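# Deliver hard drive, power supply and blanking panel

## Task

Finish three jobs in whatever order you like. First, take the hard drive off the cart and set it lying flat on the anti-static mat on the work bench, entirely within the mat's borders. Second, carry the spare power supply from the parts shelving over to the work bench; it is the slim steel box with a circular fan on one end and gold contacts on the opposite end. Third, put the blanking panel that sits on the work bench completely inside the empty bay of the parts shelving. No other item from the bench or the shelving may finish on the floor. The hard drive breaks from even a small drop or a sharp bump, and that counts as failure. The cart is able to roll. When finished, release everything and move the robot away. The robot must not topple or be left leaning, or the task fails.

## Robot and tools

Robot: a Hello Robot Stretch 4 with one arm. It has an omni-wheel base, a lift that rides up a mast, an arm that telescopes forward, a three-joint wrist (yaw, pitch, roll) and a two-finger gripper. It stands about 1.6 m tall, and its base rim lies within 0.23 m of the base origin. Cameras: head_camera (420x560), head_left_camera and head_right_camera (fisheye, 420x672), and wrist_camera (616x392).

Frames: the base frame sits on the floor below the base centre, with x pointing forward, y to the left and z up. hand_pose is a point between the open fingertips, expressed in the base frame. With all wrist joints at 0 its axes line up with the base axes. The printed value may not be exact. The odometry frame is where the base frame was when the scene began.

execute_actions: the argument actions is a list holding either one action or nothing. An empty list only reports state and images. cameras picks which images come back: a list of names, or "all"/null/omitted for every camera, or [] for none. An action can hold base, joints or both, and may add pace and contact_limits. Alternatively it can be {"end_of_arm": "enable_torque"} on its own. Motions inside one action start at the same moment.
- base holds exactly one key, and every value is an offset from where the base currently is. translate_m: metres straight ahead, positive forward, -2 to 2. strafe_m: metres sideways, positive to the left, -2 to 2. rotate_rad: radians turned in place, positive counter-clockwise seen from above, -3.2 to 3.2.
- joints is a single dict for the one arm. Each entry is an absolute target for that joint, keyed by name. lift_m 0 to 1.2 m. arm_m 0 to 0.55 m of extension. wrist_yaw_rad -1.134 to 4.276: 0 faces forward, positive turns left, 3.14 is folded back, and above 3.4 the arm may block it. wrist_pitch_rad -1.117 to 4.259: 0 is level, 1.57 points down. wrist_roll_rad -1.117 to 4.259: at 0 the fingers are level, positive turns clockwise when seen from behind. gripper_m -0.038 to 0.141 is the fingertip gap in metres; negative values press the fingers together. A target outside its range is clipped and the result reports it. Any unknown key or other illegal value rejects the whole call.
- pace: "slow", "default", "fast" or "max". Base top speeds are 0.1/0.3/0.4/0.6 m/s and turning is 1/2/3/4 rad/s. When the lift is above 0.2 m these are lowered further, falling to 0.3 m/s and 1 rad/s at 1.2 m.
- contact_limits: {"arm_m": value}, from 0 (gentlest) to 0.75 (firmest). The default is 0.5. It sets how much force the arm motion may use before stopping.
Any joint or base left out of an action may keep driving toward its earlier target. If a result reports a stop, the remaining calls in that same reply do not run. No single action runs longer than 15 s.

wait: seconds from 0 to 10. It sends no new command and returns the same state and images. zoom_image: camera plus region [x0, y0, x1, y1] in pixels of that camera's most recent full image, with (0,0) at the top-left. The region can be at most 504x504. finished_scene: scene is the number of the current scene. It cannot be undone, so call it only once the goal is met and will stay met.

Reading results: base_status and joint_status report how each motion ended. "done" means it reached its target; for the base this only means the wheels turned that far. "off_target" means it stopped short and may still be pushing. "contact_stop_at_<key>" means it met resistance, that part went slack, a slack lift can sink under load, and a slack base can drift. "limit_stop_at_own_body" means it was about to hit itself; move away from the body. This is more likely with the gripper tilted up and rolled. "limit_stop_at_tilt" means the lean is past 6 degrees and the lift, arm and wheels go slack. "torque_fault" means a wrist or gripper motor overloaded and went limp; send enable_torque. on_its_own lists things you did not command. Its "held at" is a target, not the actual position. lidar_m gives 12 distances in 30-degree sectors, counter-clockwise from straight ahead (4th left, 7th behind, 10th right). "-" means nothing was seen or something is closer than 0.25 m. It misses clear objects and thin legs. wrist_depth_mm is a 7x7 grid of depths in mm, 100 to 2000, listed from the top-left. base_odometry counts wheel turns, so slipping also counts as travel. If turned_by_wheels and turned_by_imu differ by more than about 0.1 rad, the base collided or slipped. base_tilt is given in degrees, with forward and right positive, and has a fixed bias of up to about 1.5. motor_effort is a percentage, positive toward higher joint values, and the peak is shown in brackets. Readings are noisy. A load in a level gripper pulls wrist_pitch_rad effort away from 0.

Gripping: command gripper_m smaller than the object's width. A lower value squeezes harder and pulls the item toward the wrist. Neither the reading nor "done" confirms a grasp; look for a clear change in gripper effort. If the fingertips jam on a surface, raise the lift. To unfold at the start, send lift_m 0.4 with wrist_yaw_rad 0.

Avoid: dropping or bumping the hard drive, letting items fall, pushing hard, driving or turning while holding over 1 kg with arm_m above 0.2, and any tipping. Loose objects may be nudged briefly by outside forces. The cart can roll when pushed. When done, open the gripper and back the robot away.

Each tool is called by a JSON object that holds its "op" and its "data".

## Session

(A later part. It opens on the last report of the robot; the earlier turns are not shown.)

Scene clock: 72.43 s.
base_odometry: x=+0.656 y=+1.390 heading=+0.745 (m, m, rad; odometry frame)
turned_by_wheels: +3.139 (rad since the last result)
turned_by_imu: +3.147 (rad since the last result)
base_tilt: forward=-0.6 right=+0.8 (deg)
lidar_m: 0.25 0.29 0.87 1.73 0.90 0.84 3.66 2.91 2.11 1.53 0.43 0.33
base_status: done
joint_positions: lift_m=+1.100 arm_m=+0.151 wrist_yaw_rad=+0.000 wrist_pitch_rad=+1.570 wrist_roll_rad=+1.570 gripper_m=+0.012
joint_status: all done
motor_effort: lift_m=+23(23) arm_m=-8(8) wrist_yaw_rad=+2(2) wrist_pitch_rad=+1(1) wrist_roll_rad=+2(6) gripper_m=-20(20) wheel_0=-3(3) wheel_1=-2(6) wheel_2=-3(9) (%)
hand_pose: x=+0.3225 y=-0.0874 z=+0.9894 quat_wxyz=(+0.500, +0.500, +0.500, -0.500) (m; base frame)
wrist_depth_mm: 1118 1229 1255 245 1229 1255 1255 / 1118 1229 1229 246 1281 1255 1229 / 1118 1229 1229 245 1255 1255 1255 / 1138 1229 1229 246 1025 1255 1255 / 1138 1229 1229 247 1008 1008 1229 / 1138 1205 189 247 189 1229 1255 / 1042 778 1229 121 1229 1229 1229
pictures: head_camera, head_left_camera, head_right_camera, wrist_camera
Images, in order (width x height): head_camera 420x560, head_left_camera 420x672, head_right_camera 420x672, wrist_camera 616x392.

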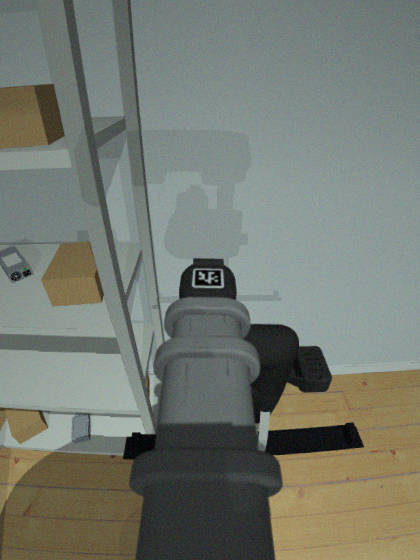

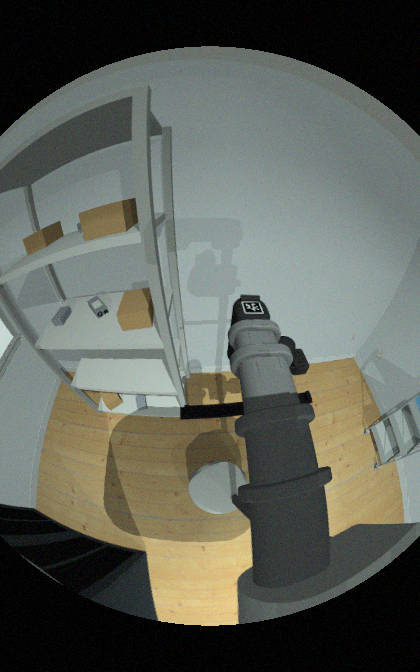

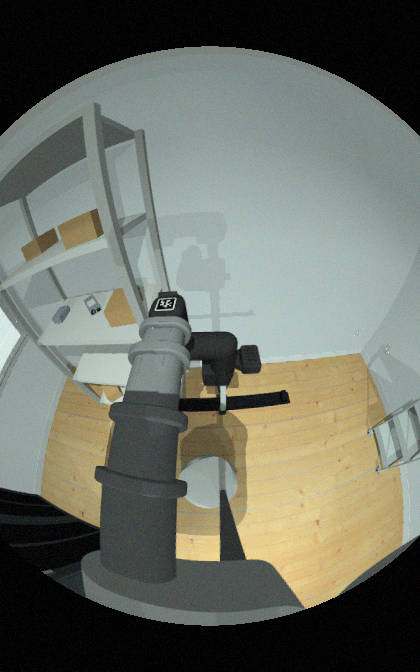

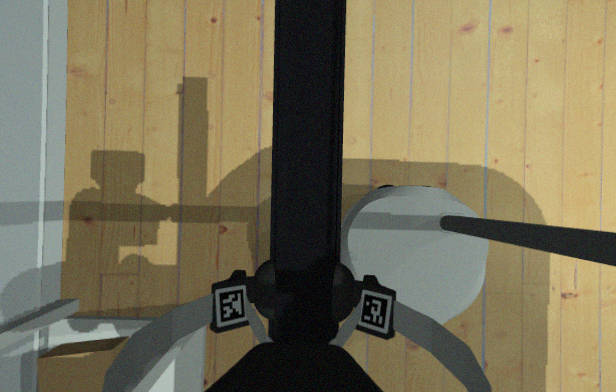

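Empty bay is the lower one here.

{"op": "execute_actions", "data": {"actions": [{"base":{"strafe_m":0.77},"joints":{"arm_m":0.3,"lift_m":0.69}}], "cameras": ["head_camera","wrist_camera"]}}

Scene clock: 76.57 s.
base_odometry: x=+0.135 y=+1.956 heading=+0.745 (m, m, rad; odometry frame)
turned_by_wheels: +0.000 (rad since the last result)
turned_by_imu: +0.001 (rad since the last result)
base_tilt: forward=-0.6 right=+0.8 (deg)
lidar_m: 0.44 0.44 1.00 0.97 0.93 0.66 0.62 0.66 2.87 2.30 1.58 0.48
base_status: done
joint_positions: lift_m=+0.690 arm_m=+0.299 wrist_yaw_rad=+0.000 wrist_pitch_rad=+1.570 wrist_roll_rad=+1.570 gripper_m=+0.012
joint_status: all done
motor_effort: lift_m=+17(20) arm_m=+8(8) wrist_yaw_rad=+2(2) wrist_pitch_rad=+1(1) wrist_roll_rad=+2(3) gripper_m=-21(19) wheel_0=+0(8) wheel_1=-1(9) wheel_2=+0(0) (%)
hand_pose: x=+0.4698 y=-0.0874 z=+0.5799 quat_wxyz=(+0.501, +0.500, +0.500, -0.499) (m; base frame)
wrist_depth_mm: 272 272 732 245 820 831 831 / 271 272 732 245 820 820 831 / 270 276 732 246 820 820 831 / 270 279 741 246 809 778 609 / 270 283 732 246 809 603 603 / 270 270 189 246 189 597 603 / 268 270 676 121 809 597 597
pictures: head_camera, wrist_camera
Images, in order (width x height): head_camera 420x560, wrist_camera 616x392.

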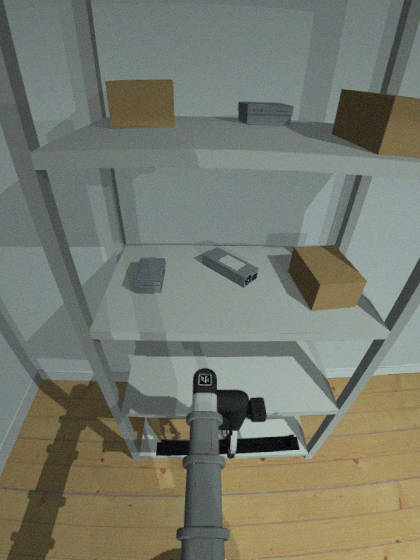

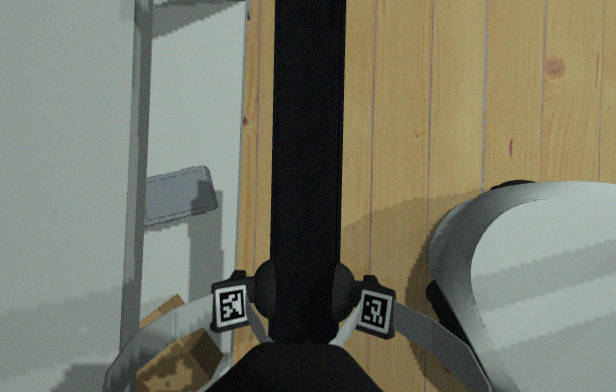

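{"op": "execute_actions", "data": {"actions": [{"joints":{"wrist_pitch_rad":1.2,"lift_m":0.672,"arm_m":0.395},"pace":"slow","contact_limits":{"arm_m":0.15}}], "cameras": ["wrist_camera"]}}

{"op": "execute_actions", "data": {"actions": [{"joints":{"wrist_pitch_rad":1.26,"lift_m":0.665},"pace":"slow"}], "cameras": ["wrist_camera"]}}

Scene clock: 78.93 s.
base_odometry: x=+0.135 y=+1.956 heading=+0.745 (m, m, rad; odometry frame)
turned_by_wheels: +0.000 (rad since the last result)
turned_by_imu: -0.001 (rad since the last result)
base_tilt: forward=-0.6 right=+0.8 (deg)
lidar_m: 0.57 0.60 1.03 0.98 0.92 0.67 0.60 0.65 2.85 2.33 1.56 0.62
base_status: not commanded
joint_positions: lift_m=+0.672 arm_m=+0.394 wrist_yaw_rad=+0.000 wrist_pitch_rad=+1.201 wrist_roll_rad=+1.570 gripper_m=+0.012
joint_status: all done
motor_effort: lift_m=+16(17) arm_m=+8(8) wrist_yaw_rad=+2(2) wrist_pitch_rad=-4(7) wrist_roll_rad=+2(1) gripper_m=-21(21) wheel_0=+0(1) wheel_1=-1(1) wheel_2=+0(0) (%)
contact_limits: arm_m 0.15
hand_pose: x=+0.6686 y=-0.0874 z=+0.5814 quat_wxyz=(+0.584, +0.583, +0.400, -0.399) (m; base frame)
wrist_depth_mm: 375 338 306 245 255 732 683 / 375 336 303 245 257 732 683 / 373 336 303 246 257 723 676 / 373 332 301 246 255 723 668 / 368 332 300 246 254 715 668 / 366 327 189 246 187 715 676 / 364 314 300 122 249 699 676
pictures: wrist_camera
Images, in order (width x height): wrist_camera 616x392.

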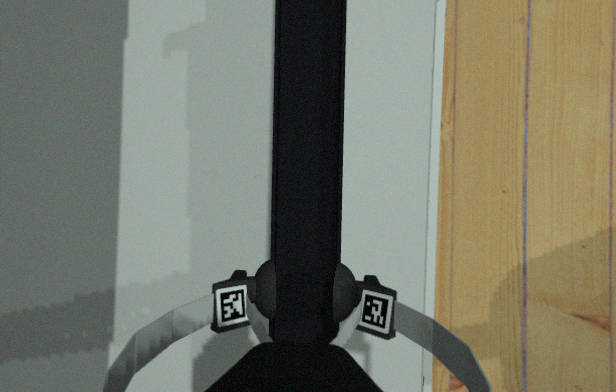

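Scene clock: 79.60 s.
base_odometry: x=+0.135 y=+1.956 heading=+0.745 (m, m, rad; odometry frame)
turned_by_wheels: +0.000 (rad since the last result)
turned_by_imu: +0.000 (rad since the last result)
base_tilt: forward=-0.6 right=+0.8 (deg)
lidar_m: 0.57 0.61 1.01 0.95 0.89 0.66 0.61 0.63 2.88 2.33 1.57 0.61
base_status: not commanded
joint_positions: lift_m=+0.665 arm_m=+0.394 wrist_yaw_rad=+0.000 wrist_pitch_rad=+1.261 wrist_roll_rad=+1.570 gripper_m=+0.012
joint_status: all done
motor_effort: lift_m=+16(14) arm_m=+8(8) wrist_yaw_rad=+2(2) wrist_pitch_rad=-2(2) wrist_roll_rad=+5(3) gripper_m=-20(20) wheel_0=-1(0) wheel_1=-1(1) wheel_2=-1(0) (%)
hand_pose: x=+0.6525 y=-0.0874 z=+0.5688 quat_wxyz=(+0.572, +0.571, +0.417, -0.417) (m; base frame)
wrist_depth_mm: 336 309 285 247 253 732 691 / 332 307 283 247 252 732 691 / 332 306 283 247 252 732 683 / 330 304 282 247 250 723 683 / 330 303 279 246 250 723 676 / 329 301 189 247 187 715 676 / 327 291 279 121 661 691 676
pictures: wrist_camera
Images, in order (width x height): wrist_camera 616x392.

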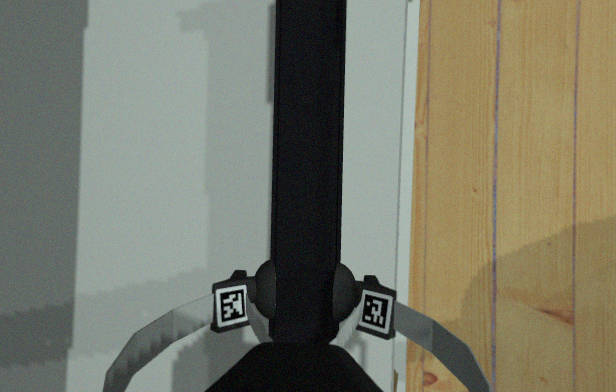

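{"op": "execute_actions", "data": {"actions": [{"joints":{"gripper_m":0.06},"pace":"slow"}], "cameras": []}}

{"op": "execute_actions", "data": {"actions": [{"joints":{"wrist_pitch_rad":1.14},"pace":"slow"}], "cameras": ["wrist_camera"]}}

{"op": "execute_actions", "data": {"actions": [{"joints":{"arm_m":0.05}}], "cameras": ["head_camera"]}}

{"op": "execute_actions", "data": {"actions": [{"joints":{"lift_m":1.08,"wrist_pitch_rad":0.7,"wrist_roll_rad":0,"gripper_m":0.135},"pace":"fast"}], "cameras": ["wrist_camera"]}}

Scene clock: 81.73 s.
base_odometry: x=+0.135 y=+1.956 heading=+0.745 (m, m, rad; odometry frame)
turned_by_wheels: +0.000 (rad since the last result)
turned_by_imu: -0.001 (rad since the last result)
base_tilt: forward=-0.6 right=+0.7 (deg)
lidar_m: 0.57 0.60 1.00 0.97 0.93 0.65 0.62 0.64 2.89 2.33 1.59 0.61
base_status: not commanded
joint_positions: lift_m=+0.665 arm_m=+0.394 wrist_yaw_rad=+0.000 wrist_pitch_rad=+1.261 wrist_roll_rad=+1.570 gripper_m=+0.060
joint_status: all done
motor_effort: lift_m=+16(16) arm_m=+8(8) wrist_yaw_rad=+2(2) wrist_pitch_rad=-1(2) wrist_roll_rad=+4(4) gripper_m=-3(19) wheel_0=+0(1) wheel_1=-1(1) wheel_2=+0(0) (%)
hand_pose: x=+0.6525 y=-0.0874 z=+0.5688 quat_wxyz=(+0.572, +0.571, +0.417, -0.417) (m; base frame)
wrist_depth_mm: 336 309 286 258 254 732 691 / 336 309 283 258 253 732 691 / 334 306 282 256 252 723 683 / 332 306 282 258 251 723 691 / 330 303 279 258 251 715 676 / 327 303 196 257 197 723 676 / 327 294 281 124 654 707 676
pictures: none
No camera images: the call's "cameras" was empty. Leave "cameras" out to get every camera's image.

Scene clock: 82.37 s.
base_odometry: x=+0.135 y=+1.956 heading=+0.745 (m, m, rad; odometry frame)
turned_by_wheels: +0.000 (rad since the last result)
turned_by_imu: +0.000 (rad since the last result)
base_tilt: forward=-0.6 right=+0.7 (deg)
lidar_m: 0.57 0.60 1.01 0.97 0.93 0.66 0.61 0.64 2.88 2.31 1.59 0.61
base_status: not commanded
joint_positions: lift_m=+0.665 arm_m=+0.394 wrist_yaw_rad=+0.000 wrist_pitch_rad=+1.142 wrist_roll_rad=+1.570 gripper_m=+0.060
joint_status: all done
motor_effort: lift_m=+16(16) arm_m=+8(8) wrist_yaw_rad=+2(2) wrist_pitch_rad=-5(8) wrist_roll_rad=+5(5) gripper_m=-4(4) wheel_0=+0(0) wheel_1=-1(1) wheel_2=+0(0) (%)
hand_pose: x=+0.6845 y=-0.0874 z=+0.5811 quat_wxyz=(+0.595, +0.595, +0.382, -0.382) (m; base frame)
wrist_depth_mm: 407 353 312 279 250 699 668 / 404 351 310 278 249 707 668 / 399 351 309 277 248 707 668 / 399 347 307 268 246 699 661 / 397 345 304 266 248 691 661 / 394 342 197 266 200 691 654 / 392 329 307 123 245 699 654
pictures: wrist_camera
Images, in order (width x height): wrist_camera 616x392.

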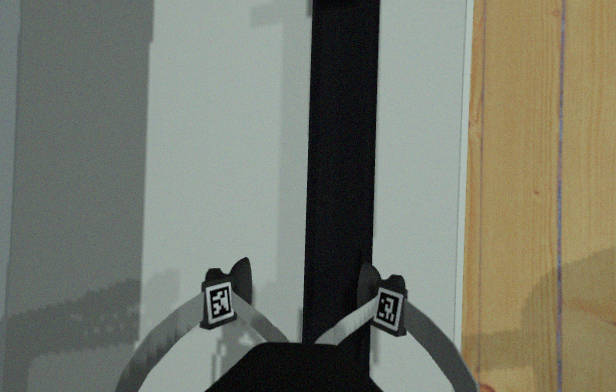

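Scene clock: 84.50 s.
base_odometry: x=+0.135 y=+1.956 heading=+0.745 (m, m, rad; odometry frame)
turned_by_wheels: +0.000 (rad since the last result)
turned_by_imu: -0.001 (rad since the last result)
base_tilt: forward=-0.7 right=+0.7 (deg)
lidar_m: 0.58 0.61 1.02 0.97 0.95 0.64 0.61 0.59 2.88 2.31 1.59 0.62
base_status: not commanded
joint_positions: lift_m=+0.665 arm_m=+0.051 wrist_yaw_rad=+0.000 wrist_pitch_rad=+1.141 wrist_roll_rad=+1.570 gripper_m=+0.060
joint_status: all done
motor_effort: lift_m=+16(16) arm_m=-8(9) wrist_yaw_rad=+2(1) wrist_pitch_rad=-3(5) wrist_roll_rad=+3(3) gripper_m=-3(3) wheel_0=-1(1) wheel_1=-1(2) wheel_2=+0(0) (%)
hand_pose: x=+0.3425 y=-0.0874 z=+0.5812 quat_wxyz=(+0.595, +0.595, +0.382, -0.382) (m; base frame)
wrist_depth_mm: 394 904 960 842 798 732 668 / 397 820 854 842 798 723 668 / 394 854 878 831 788 723 661 / 394 960 854 842 788 723 559 / 392 946 866 831 778 715 484 / 387 946 198 831 198 707 480 / 384 399 759 124 778 691 477
pictures: head_camera
Images, in order (width x height): head_camera 420x560.

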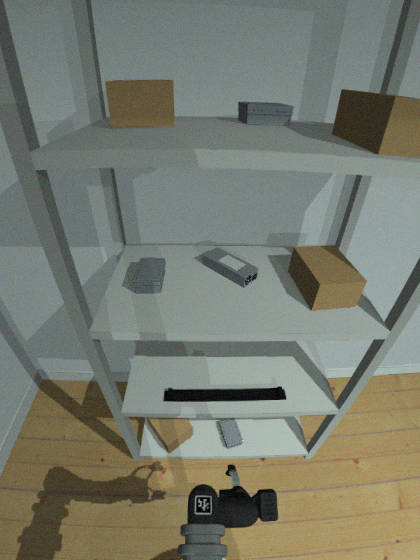

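Scene clock: 86.63 s.
base_odometry: x=+0.135 y=+1.956 heading=+0.745 (m, m, rad; odometry frame)
turned_by_wheels: +0.000 (rad since the last result)
turned_by_imu: -0.001 (rad since the last result)
base_tilt: forward=-0.6 right=+0.7 (deg)
lidar_m: 0.57 0.61 1.00 0.97 0.92 0.66 0.62 0.66 2.90 2.32 1.59 0.62
base_status: not commanded
joint_positions: lift_m=+1.080 arm_m=+0.051 wrist_yaw_rad=+0.000 wrist_pitch_rad=+0.702 wrist_roll_rad=+0.000 gripper_m=+0.135
joint_status: all done
motor_effort: lift_m=+22(24) arm_m=-7(8) wrist_yaw_rad=+2(2) wrist_pitch_rad=-5(10) wrist_roll_rad=+2(5) gripper_m=+0(4) wheel_0=+0(1) wheel_1=-1(1) wheel_2=+0(0) (%)
hand_pose: x=+0.4426 y=-0.0874 z=+1.0717 quat_wxyz=(+0.939, +0.000, +0.344, +0.000) (m; base frame)
wrist_depth_mm: 750 723 750 750 741 715 715 / 820 521 615 574 647 477 415 / 477 484 492 496 508 469 445 / 410 413 413 410 415 421 424 / 1160 1118 931 946 931 1008 1182 / 585 768 778 831 798 831 1366 / 1205 715 732 122 741 741 668
pictures: wrist_camera
Images, in order (width x height): wrist_camera 616x392.

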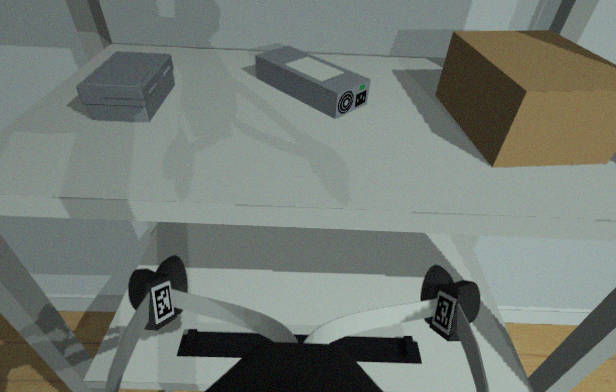

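{"op": "execute_actions", "data": {"actions": [{"base":{"strafe_m":-0.155},"joints":{"lift_m":1.09,"wrist_yaw_rad":0.68,"arm_m":0.3}}], "cameras": []}}

{"op": "execute_actions", "data": {"actions": [{"joints":{"arm_m":0.48},"contact_limits":{"arm_m":0.2}}], "cameras": ["wrist_camera","head_right_camera"]}}

Scene clock: 88.70 s.
base_odometry: x=+0.240 y=+1.842 heading=+0.745 (m, m, rad; odometry frame)
turned_by_wheels: +0.000 (rad since the last result)
turned_by_imu: -0.001 (rad since the last result)
base_tilt: forward=-0.6 right=+0.8 (deg)
lidar_m: 0.57 0.59 1.19 1.13 0.94 0.63 0.58 3.79 2.72 2.15 1.59 0.60
base_status: done
joint_positions: lift_m=+1.090 arm_m=+0.299 wrist_yaw_rad=+0.680 wrist_pitch_rad=+0.702 wrist_roll_rad=+0.000 gripper_m=+0.135
joint_status: all done
motor_effort: lift_m=+22(24) arm_m=+8(10) wrist_yaw_rad=+3(6) wrist_pitch_rad=-5(6) wrist_roll_rad=+1(3) gripper_m=-1(0) wheel_0=+0(10) wheel_1=+2(8) wheel_2=+0(1) (%)
hand_pose: x=+0.6958 y=+0.0705 z=+1.0817 quat_wxyz=(+0.885, -0.114, +0.324, +0.313) (m; base frame)
wrist_depth_mm: 1025 960 741 609 512 445 397 / 1078 1138 676 627 554 477 421 / 1118 477 445 512 521 500 445 / 410 415 418 424 382 433 436 / 364 353 357 362 334 332 370 / 1281 293 296 312 300 306 322 / 1255 276 278 122 281 281 285
pictures: none
No camera images: the call's "cameras" was empty. Leave "cameras" out to get every camera's image.

Scene clock: 90.33 s.
base_odometry: x=+0.240 y=+1.842 heading=+0.745 (m, m, rad; odometry frame)
turned_by_wheels: +0.000 (rad since the last result)
turned_by_imu: +0.000 (rad since the last result)
base_tilt: forward=-0.6 right=+0.8 (deg)
lidar_m: 0.58 0.59 1.19 1.12 0.90 0.64 0.60 3.75 2.72 2.17 1.59 0.62
base_status: not commanded
joint_positions: lift_m=+1.090 arm_m=+0.479 wrist_yaw_rad=+0.680 wrist_pitch_rad=+0.702 wrist_roll_rad=+0.000 gripper_m=+0.135
joint_status: all done
motor_effort: lift_m=+23(22) arm_m=+8(9) wrist_yaw_rad=+3(2) wrist_pitch_rad=-4(5) wrist_roll_rad=+1(1) gripper_m=-1(1) wheel_0=+0(0) wheel_1=+2(2) wheel_2=-1(1) (%)
contact_limits: arm_m 0.2
hand_pose: x=+0.8758 y=+0.0705 z=+1.0817 quat_wxyz=(+0.885, -0.114, +0.324, +0.313) (m; base frame)
wrist_depth_mm: 854 530 473 384 324 281 253 / 1025 715 530 421 351 301 270 / 1078 500 508 469 382 324 286 / 336 384 418 424 413 349 307 / 330 355 353 309 364 366 329 / 307 293 281 267 300 304 325 / 272 271 276 122 279 282 285
pictures: head_right_camera, wrist_camera
Images, in order (width x height): head_right_camera 420x672, wrist_camera 616x392.

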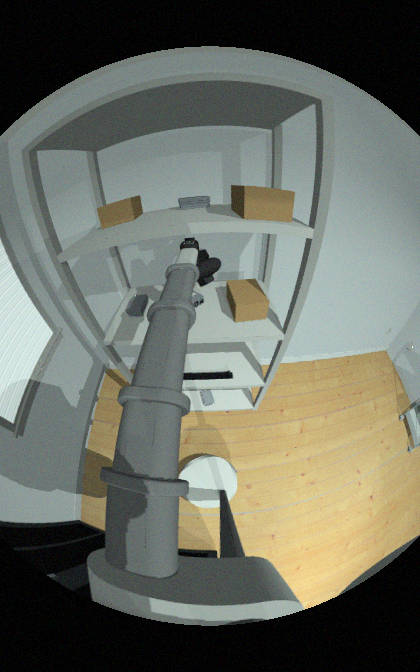

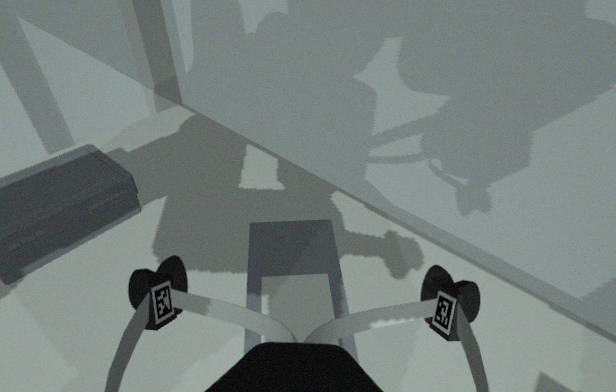

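{"op": "execute_actions", "data": {"actions": [{"joints":{"lift_m":1.022},"pace":"slow"}], "cameras": ["wrist_camera"]}}

{"op": "execute_actions", "data": {"actions": [{"joints":{"gripper_m":0.03}}], "cameras": []}}

{"op": "execute_actions", "data": {"actions": [{"joints":{"lift_m":1.06},"pace":"slow"}], "cameras": ["wrist_camera","head_right_camera"]}}

Scene clock: 91.93 s.
base_odometry: x=+0.240 y=+1.842 heading=+0.745 (m, m, rad; odometry frame)
turned_by_wheels: +0.000 (rad since the last result)
turned_by_imu: +0.000 (rad since the last result)
base_tilt: forward=-0.6 right=+0.7 (deg)
lidar_m: 0.58 0.59 1.17 1.12 0.93 0.65 0.61 3.80 2.72 2.15 1.55 0.60
base_status: not commanded
joint_positions: lift_m=+1.022 arm_m=+0.479 wrist_yaw_rad=+0.680 wrist_pitch_rad=+0.701 wrist_roll_rad=+0.000 gripper_m=+0.135
joint_status: all done
motor_effort: lift_m=+15(22) arm_m=+8(8) wrist_yaw_rad=+2(3) wrist_pitch_rad=-1(4) wrist_roll_rad=+1(1) gripper_m=+0(0) wheel_0=+0(0) wheel_1=+2(2) wheel_2=-1(1) (%)
hand_pose: x=+0.8759 y=+0.0706 z=+1.0146 quat_wxyz=(+0.886, -0.114, +0.324, +0.313) (m; base frame)
wrist_depth_mm: 854 525 469 384 324 281 253 / 917 480 484 421 349 300 267 / 298 366 384 392 377 322 285 / 300 315 307 259 324 330 307 / 266 267 262 220 276 278 282 / 232 222 196 191 198 230 244 / 206 206 204 121 207 213 216
pictures: wrist_camera
Images, in order (width x height): wrist_camera 616x392.

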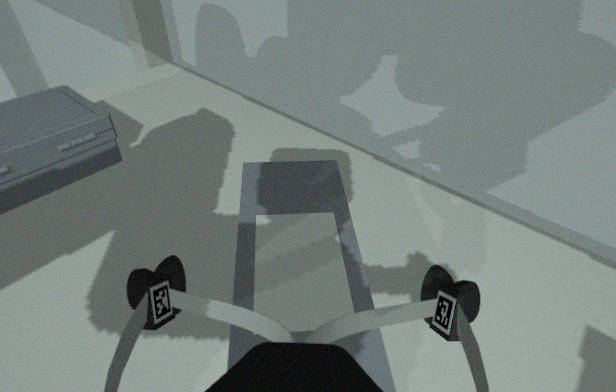

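Scene clock: 93.93 s.
base_odometry: x=+0.240 y=+1.842 heading=+0.745 (m, m, rad; odometry frame)
turned_by_wheels: +0.000 (rad since the last result)
turned_by_imu: +0.000 (rad since the last result)
base_tilt: forward=-0.6 right=+0.8 (deg)
lidar_m: 0.58 0.60 1.20 1.14 0.94 0.66 0.59 3.80 2.71 2.16 1.55 0.59
base_status: not commanded
joint_positions: lift_m=+1.022 arm_m=+0.479 wrist_yaw_rad=+0.682 wrist_pitch_rad=+0.705 wrist_roll_rad=+0.000 gripper_m=+0.031
joint_status: all done
motor_effort: lift_m=+17(17) arm_m=+8(8) wrist_yaw_rad=-3(5) wrist_pitch_rad=-13(14) wrist_roll_rad=+3(1) gripper_m=-24(24) wheel_0=+1(1) wheel_1=+2(2) wheel_2=+0(1) (%)
hand_pose: x=+0.8753 y=+0.0705 z=+1.0134 quat_wxyz=(+0.885, -0.115, +0.325, +0.314) (m; base frame)
wrist_depth_mm: 866 535 473 384 325 282 253 / 866 462 469 421 351 301 268 / 296 357 375 379 370 325 287 / 296 307 309 251 317 324 307 / 260 263 256 213 268 272 274 / 229 229 184 185 187 236 238 / 203 200 200 140 199 201 211
pictures: none
No camera images: the call's "cameras" was empty. Leave "cameras" out to get every camera's image.

Scene clock: 95.10 s.
base_odometry: x=+0.240 y=+1.842 heading=+0.745 (m, m, rad; odometry frame)
turned_by_wheels: +0.000 (rad since the last result)
turned_by_imu: +0.000 (rad since the last result)
base_tilt: forward=-0.6 right=+0.7 (deg)
lidar_m: 0.57 0.61 1.18 1.13 0.90 0.65 0.60 3.76 2.74 2.18 1.61 0.59
base_status: not commanded
joint_positions: lift_m=+1.059 arm_m=+0.479 wrist_yaw_rad=+0.681 wrist_pitch_rad=+0.709 wrist_roll_rad=+0.000 gripper_m=+0.031
joint_status: all done
on_its_own: wrist_pitch_rad is at rest, and its effort (-26) is outside its rest range (-23 to +23)
motor_effort: lift_m=+26(26) arm_m=+8(8) wrist_yaw_rad=+0(3) wrist_pitch_rad=-26(26) wrist_roll_rad=+2(2) gripper_m=-23(23) wheel_0=+0(1) wheel_1=+2(2) wheel_2=+0(0) (%)
hand_pose: x=+0.8747 y=+0.0698 z=+1.0498 quat_wxyz=(+0.884, -0.116, +0.327, +0.313) (m; base frame)
wrist_depth_mm: 866 530 473 387 325 281 253 / 1025 544 517 427 353 301 270 / 336 415 436 439 387 327 287 / 309 349 359 255 368 349 309 / 304 307 300 214 314 319 322 / 266 268 185 184 187 277 278 / 238 234 236 139 233 236 247
pictures: head_right_camera, wrist_camera
Images, in order (width x height): head_right_camera 420x672, wrist_camera 616x392.

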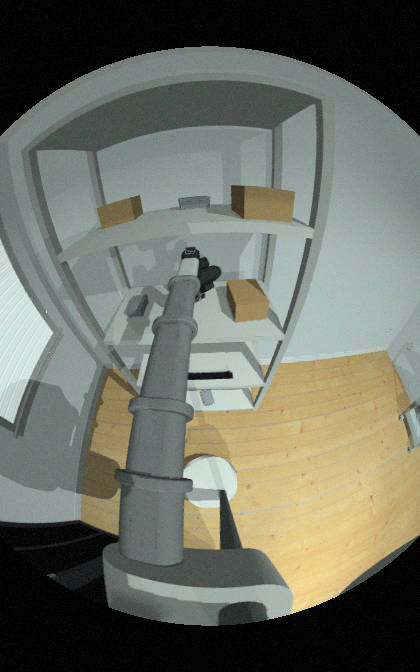

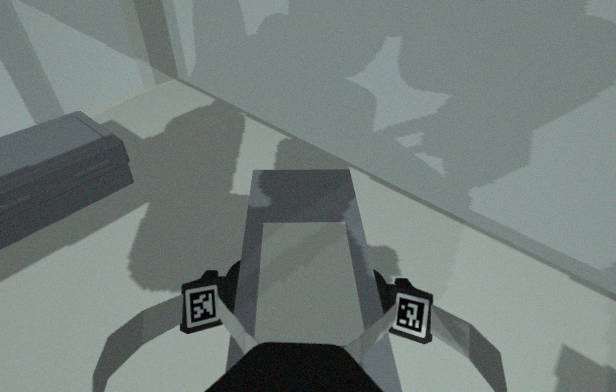

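{"op": "execute_actions", "data": {"actions": [{"joints":{"arm_m":0}}], "cameras": []}}

{"op": "execute_actions", "data": {"actions": [{"base":{"strafe_m":-0.6},"joints":{"lift_m":1.0}}], "cameras": []}}

{"op": "execute_actions", "data": {"actions": [{"base":{"rotate_rad":-3.12},"joints":{"wrist_yaw_rad":0}}], "cameras": ["head_camera"]}}

{"op": "execute_actions", "data": {"actions": [{"base":{"translate_m":2},"pace":"fast"}], "cameras": ["head_camera"]}}

Scene clock: 98.00 s.
base_odometry: x=+0.240 y=+1.842 heading=+0.745 (m, m, rad; odometry frame)
turned_by_wheels: +0.000 (rad since the last result)
turned_by_imu: -0.001 (rad since the last result)
base_tilt: forward=-0.6 right=+0.8 (deg)
lidar_m: 0.48 0.43 1.17 1.11 0.94 0.66 0.61 3.77 2.71 2.16 1.57 0.62
base_status: not commanded
joint_positions: lift_m=+1.059 arm_m=+0.001 wrist_yaw_rad=+0.680 wrist_pitch_rad=+0.710 wrist_roll_rad=+0.000 gripper_m=+0.031
joint_status: all done
on_its_own: wrist_pitch_rad is at rest, and its effort (-27) is outside its rest range (-23 to +23)
motor_effort: lift_m=+26(26) arm_m=-8(9) wrist_yaw_rad=+1(1) wrist_pitch_rad=-27(28) wrist_roll_rad=+2(3) gripper_m=-23(25) wheel_0=+1(0) wheel_1=+2(2) wheel_2=+0(0) (%)
hand_pose: x=+0.3974 y=+0.0697 z=+1.0497 quat_wxyz=(+0.884, -0.116, +0.328, +0.313) (m; base frame)
wrist_depth_mm: 1008 1160 1138 931 750 699 634 / 1060 1281 574 564 580 585 591 / 1138 1366 1430 488 455 459 462 / 1205 1499 1618 256 415 379 382 / 1308 1537 878 214 917 891 334 / 1366 1366 186 183 187 809 809 / 1229 1229 1205 139 683 691 732
pictures: none
No camera images: the call's "cameras" was empty. Leave "cameras" out to get every camera's image.

Scene clock: 101.33 s.
base_odometry: x=+0.646 y=+1.401 heading=+0.745 (m, m, rad; odometry frame)
turned_by_wheels: +0.000 (rad since the last result)
turned_by_imu: -0.003 (rad since the last result)
base_tilt: forward=-0.6 right=+0.8 (deg)
lidar_m: 0.47 0.43 0.87 1.74 0.90 0.81 3.66 2.95 2.09 1.56 1.58 1.16
base_status: done
joint_positions: lift_m=+1.000 arm_m=+0.001 wrist_yaw_rad=+0.680 wrist_pitch_rad=+0.709 wrist_roll_rad=+0.000 gripper_m=+0.031
joint_status: all done
on_its_own: wrist_pitch_rad is at rest, and its effort (-26) is outside its rest range (-23 to +23)
motor_effort: lift_m=+20(25) arm_m=-8(8) wrist_yaw_rad=+3(1) wrist_pitch_rad=-26(27) wrist_roll_rad=+1(0) gripper_m=-24(24) wheel_0=-1(9) wheel_1=+1(8) wheel_2=-1(0) (%)
hand_pose: x=+0.3975 y=+0.0696 z=+0.9903 quat_wxyz=(+0.884, -0.116, +0.327, +0.313) (m; base frame)
wrist_depth_mm: 1464 668 559 504 585 699 647 / 1576 1808 1336 442 878 750 683 / 1756 1160 1182 1098 991 831 732 / 1708 1430 960 256 991 917 788 / 1537 1464 891 213 1138 1008 854 / 1308 1336 184 184 187 1078 917 / 1160 1160 1160 139 1138 1138 991
pictures: none
No camera images: the call's "cameras" was empty. Leave "cameras" out to get every camera's image.

Scene clock: 104.57 s.
base_odometry: x=+0.646 y=+1.401 heading=-2.375 (m, m, rad; odometry frame)
turned_by_wheels: -3.120 (rad since the last result)
turned_by_imu: -3.130 (rad since the last result)
base_tilt: forward=-0.6 right=+0.8 (deg)
lidar_m: 0.46 2.84 2.06 1.56 1.54 1.13 0.98 0.63 0.83 1.72 0.82 0.81
base_status: done
joint_positions: lift_m=+1.000 arm_m=+0.001 wrist_yaw_rad=+0.000 wrist_pitch_rad=+0.709 wrist_roll_rad=+0.000 gripper_m=+0.031
joint_status: all done
on_its_own: wrist_pitch_rad is at rest, and its effort (-26) is outside its rest range (-23 to +23)
motor_effort: lift_m=+20(20) arm_m=-8(8) wrist_yaw_rad=+2(8) wrist_pitch_rad=-26(27) wrist_roll_rad=+3(1) gripper_m=-23(24) wheel_0=+1(5) wheel_1=+2(5) wheel_2=+2(7) (%)
hand_pose: x=+0.3912 y=-0.0874 z=+0.9903 quat_wxyz=(+0.938, +0.000, +0.347, +0.000) (m; base frame)
wrist_depth_mm: - - - - - 1060 691 / - - - - - 1042 683 / - - - - - 1008 691 / 1808 1808 1808 255 1808 1008 683 / 1464 1499 1499 213 1537 991 676 / 1308 1308 184 184 187 904 676 / 1182 1138 1160 139 1160 842 759
pictures: head_camera
Images, in order (width x height): head_camera 420x560.

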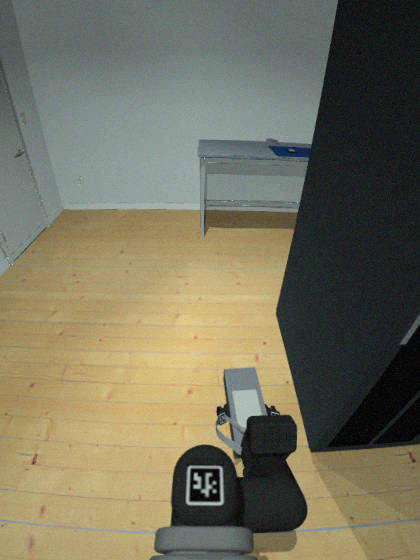

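Scene clock: 111.60 s.
base_odometry: x=-0.794 y=+0.013 heading=-2.375 (m, m, rad; odometry frame)
turned_by_wheels: +0.000 (rad since the last result)
turned_by_imu: -0.009 (rad since the last result)
base_tilt: forward=-0.6 right=+0.8 (deg)
lidar_m: 0.47 1.72 2.06 1.99 2.11 2.32 2.72 0.76 0.64 1.28 1.24 0.89
base_status: done
joint_positions: lift_m=+1.000 arm_m=+0.001 wrist_yaw_rad=+0.000 wrist_pitch_rad=+0.709 wrist_roll_rad=+0.000 gripper_m=+0.031
joint_status: not commanded
on_its_own: wrist_pitch_rad is at rest, and its effort (-26) is outside its rest range (-23 to +23)
motor_effort: lift_m=+20(20) arm_m=-7(8) wrist_yaw_rad=+2(3) wrist_pitch_rad=-26(27) wrist_roll_rad=+2(2) gripper_m=-24(24) wheel_0=+1(8) wheel_1=+0(7) wheel_2=+0(7) (%)
hand_pose: x=+0.3912 y=-0.0874 z=+0.9903 quat_wxyz=(+0.938, +0.000, +0.347, +0.000) (m; base frame)
wrist_depth_mm: 1397 1397 1336 809 842 854 866 / 1576 1537 707 676 691 699 668 / 1756 1756 1661 1708 1708 1708 1661 / 1756 1756 1756 256 1708 1756 1808 / 1499 1537 1464 213 1576 1576 1618 / 1308 1336 185 184 187 1366 1397 / 1160 1138 1138 139 1160 1160 1229
pictures: head_camera
Images, in order (width x height): head_camera 420x560.

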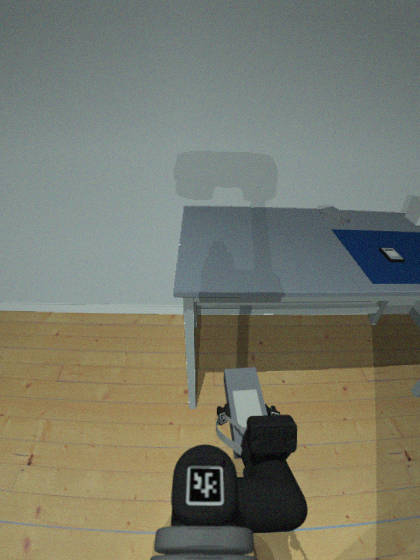

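{"op": "execute_actions", "data": {"actions": [{"base":{"translate_m":0.5},"joints":{"arm_m":0.25}}], "cameras": []}}

{"op": "execute_actions", "data": {"actions": [{"joints":{"lift_m":0.951},"pace":"slow"}], "cameras": ["head_right_camera"]}}

Scene clock: 114.83 s.
base_odometry: x=-1.154 y=-0.334 heading=-2.374 (m, m, rad; odometry frame)
turned_by_wheels: +0.000 (rad since the last result)
turned_by_imu: -0.003 (rad since the last result)
base_tilt: forward=-0.6 right=+0.8 (deg)
lidar_m: 0.33 0.37 1.65 1.95 2.10 2.70 3.69 1.01 1.20 1.73 0.51 0.39
base_status: done
joint_positions: lift_m=+1.000 arm_m=+0.249 wrist_yaw_rad=+0.000 wrist_pitch_rad=+0.709 wrist_roll_rad=+0.000 gripper_m=+0.031
joint_status: all done
on_its_own: wrist_pitch_rad is at rest, and its effort (-26) is outside its rest range (-23 to +23)
motor_effort: lift_m=+20(20) arm_m=+8(9) wrist_yaw_rad=+1(3) wrist_pitch_rad=-26(30) wrist_roll_rad=+1(2) gripper_m=-24(24) wheel_0=+1(5) wheel_1=+2(6) wheel_2=+1(11) (%)
hand_pose: x=+0.6385 y=-0.0874 z=+0.9903 quat_wxyz=(+0.938, +0.000, +0.347, +0.000) (m; base frame)
wrist_depth_mm: 668 654 654 647 647 640 640 / 732 723 585 597 609 621 627 / 820 778 466 473 480 484 492 / 931 384 387 256 397 402 407 / 1042 329 322 214 336 342 345 / 293 287 184 183 187 297 301 / 255 251 252 139 250 254 266
pictures: none
No camera images: the call's "cameras" was empty. Leave "cameras" out to get every camera's image.

Scene clock: 116.10 s.
base_odometry: x=-1.154 y=-0.334 heading=-2.374 (m, m, rad; odometry frame)
turned_by_wheels: +0.000 (rad since the last result)
turned_by_imu: +0.000 (rad since the last result)
base_tilt: forward=-0.6 right=+0.8 (deg)
lidar_m: 0.32 0.36 1.65 1.97 2.09 2.72 3.67 0.99 1.18 1.73 0.53 0.34
base_status: not commanded
joint_positions: lift_m=+0.951 arm_m=+0.249 wrist_yaw_rad=+0.000 wrist_pitch_rad=+0.709 wrist_roll_rad=+0.000 gripper_m=+0.031
joint_status: all done
on_its_own: wrist_pitch_rad is at rest, and its effort (-26) is outside its rest range (-23 to +23)
motor_effort: lift_m=+18(18) arm_m=+8(8) wrist_yaw_rad=+2(1) wrist_pitch_rad=-26(27) wrist_roll_rad=+2(3) gripper_m=-24(23) wheel_0=+1(1) wheel_1=+2(2) wheel_2=+0(1) (%)
hand_pose: x=+0.6385 y=-0.0874 z=+0.9414 quat_wxyz=(+0.938, +0.000, +0.347, +0.000) (m; base frame)
wrist_depth_mm: 661 654 627 634 634 627 627 / 732 699 473 484 492 500 508 / 820 373 379 384 392 394 399 / 878 312 314 255 322 325 330 / 264 266 262 213 274 277 281 / 233 233 185 184 187 242 243 / 206 204 205 139 203 206 216
pictures: head_right_camera
Images, in order (width x height): head_right_camera 420x672.

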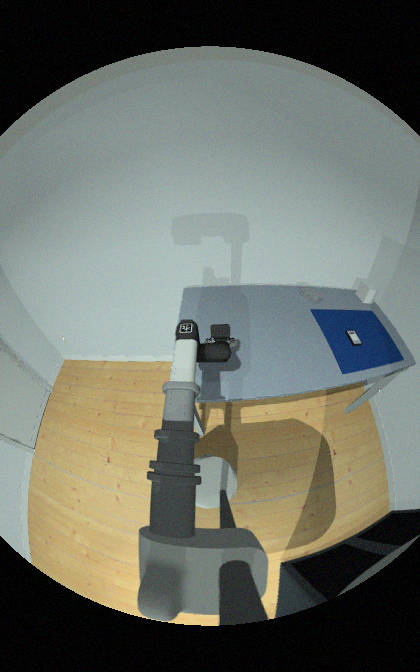

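{"op": "execute_actions", "data": {"actions": [{"joints":{"lift_m":0.945},"pace":"slow"}], "cameras": []}}

{"op": "execute_actions", "data": {"actions": [{"joints":{"gripper_m":0.12}}], "cameras": []}}

{"op": "execute_actions", "data": {"actions": [{"base":{"translate_m":-0.3},"joints":{"lift_m":1.05,"arm_m":0},"pace":"fast"}], "cameras": ["head_right_camera"]}}

Scene clock: 116.83 s.
base_odometry: x=-1.154 y=-0.334 heading=-2.374 (m, m, rad; odometry frame)
turned_by_wheels: +0.000 (rad since the last result)
turned_by_imu: +0.000 (rad since the last result)
base_tilt: forward=-0.6 right=+0.7 (deg)
lidar_m: 0.34 0.34 1.64 1.98 2.10 2.67 3.69 0.99 1.21 1.73 0.52 0.39
base_status: not commanded
joint_positions: lift_m=+0.945 arm_m=+0.249 wrist_yaw_rad=+0.000 wrist_pitch_rad=+0.707 wrist_roll_rad=+0.000 gripper_m=+0.031
joint_status: all done
motor_effort: lift_m=+17(18) arm_m=+8(8) wrist_yaw_rad=+2(2) wrist_pitch_rad=-19(26) wrist_roll_rad=+2(3) gripper_m=-22(24) wheel_0=+0(1) wheel_1=+2(2) wheel_2=+1(1) (%)
hand_pose: x=+0.6390 y=-0.0875 z=+0.9361 quat_wxyz=(+0.938, +0.000, +0.346, +0.000) (m; base frame)
wrist_depth_mm: 654 654 627 634 634 627 627 / 723 691 469 480 488 496 500 / 820 368 373 379 384 389 397 / 878 306 309 251 317 320 325 / 260 262 256 212 270 272 276 / 229 229 185 185 187 237 239 / 203 200 200 140 200 202 212
pictures: none
No camera images: the call's "cameras" was empty. Leave "cameras" out to get every camera's image.

Scene clock: 118.60 s.
base_odometry: x=-1.154 y=-0.334 heading=-2.375 (m, m, rad; odometry frame)
turned_by_wheels: +0.000 (rad since the last result)
turned_by_imu: -0.001 (rad since the last result)
base_tilt: forward=-0.6 right=+0.7 (deg)
lidar_m: 0.33 0.35 1.65 1.99 2.07 2.69 3.69 1.01 1.19 1.73 0.51 0.36
base_status: not commanded
joint_positions: lift_m=+0.945 arm_m=+0.249 wrist_yaw_rad=-0.003 wrist_pitch_rad=+0.698 wrist_roll_rad=+0.000 gripper_m=+0.120
joint_status: all done
motor_effort: lift_m=+17(17) arm_m=+8(8) wrist_yaw_rad=+10(10) wrist_pitch_rad=+7(18) wrist_roll_rad=+1(2) gripper_m=+0(24) wheel_0=+1(1) wheel_1=+1(2) wheel_2=-1(1) (%)
hand_pose: x=+0.6404 y=-0.0880 z=+0.9381 quat_wxyz=(+0.940, +0.001, +0.342, -0.001) (m; base frame)
wrist_depth_mm: 654 654 634 634 640 640 640 / 723 691 500 508 517 525 535 / 798 384 389 397 402 407 413 / 866 317 319 264 330 334 338 / 267 270 264 223 278 282 286 / 234 236 195 194 198 245 247 / 208 205 206 123 210 212 218
pictures: none
No camera images: the call's "cameras" was empty. Leave "cameras" out to get every camera's image.

Scene clock: 120.83 s.
base_odometry: x=-0.938 y=-0.126 heading=-2.375 (m, m, rad; odometry frame)
turned_by_wheels: +0.000 (rad since the last result)
turned_by_imu: +0.000 (rad since the last result)
base_tilt: forward=-0.7 right=+0.8 (deg)
lidar_m: 0.63 1.53 2.07 1.99 2.09 2.47 2.95 0.77 0.76 1.73 0.97 0.68
base_status: done
joint_positions: lift_m=+1.050 arm_m=+0.001 wrist_yaw_rad=+0.000 wrist_pitch_rad=+0.702 wrist_roll_rad=+0.000 gripper_m=+0.120
joint_status: all done
motor_effort: lift_m=+22(23) arm_m=-8(8) wrist_yaw_rad=+3(9) wrist_pitch_rad=-5(8) wrist_roll_rad=+1(0) gripper_m=+0(1) wheel_0=-1(10) wheel_1=-1(7) wheel_2=-2(9) (%)
hand_pose: x=+0.3926 y=-0.0875 z=+1.0417 quat_wxyz=(+0.939, +0.000, +0.344, +0.000) (m; base frame)
wrist_depth_mm: 1205 1205 1182 1025 1060 1060 991 / 1336 1308 778 707 759 768 778 / 1464 1499 574 585 591 603 615 / 1708 1661 585 585 585 535 539 / 1576 1618 1537 1618 1576 1618 1661 / 1397 1336 732 1430 216 1397 1464 / 1229 1182 1229 121 1281 1255 1281
pictures: head_right_camera
Images, in order (width x height): head_right_camera 420x672.

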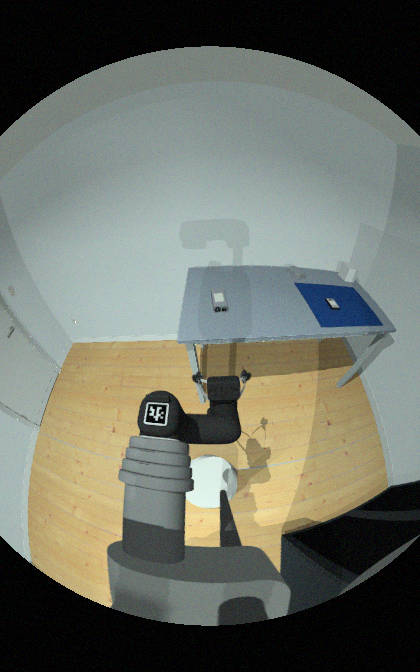

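{"op": "finished_scene", "data": {"scene": 2}}

The scene is finished: the task was done.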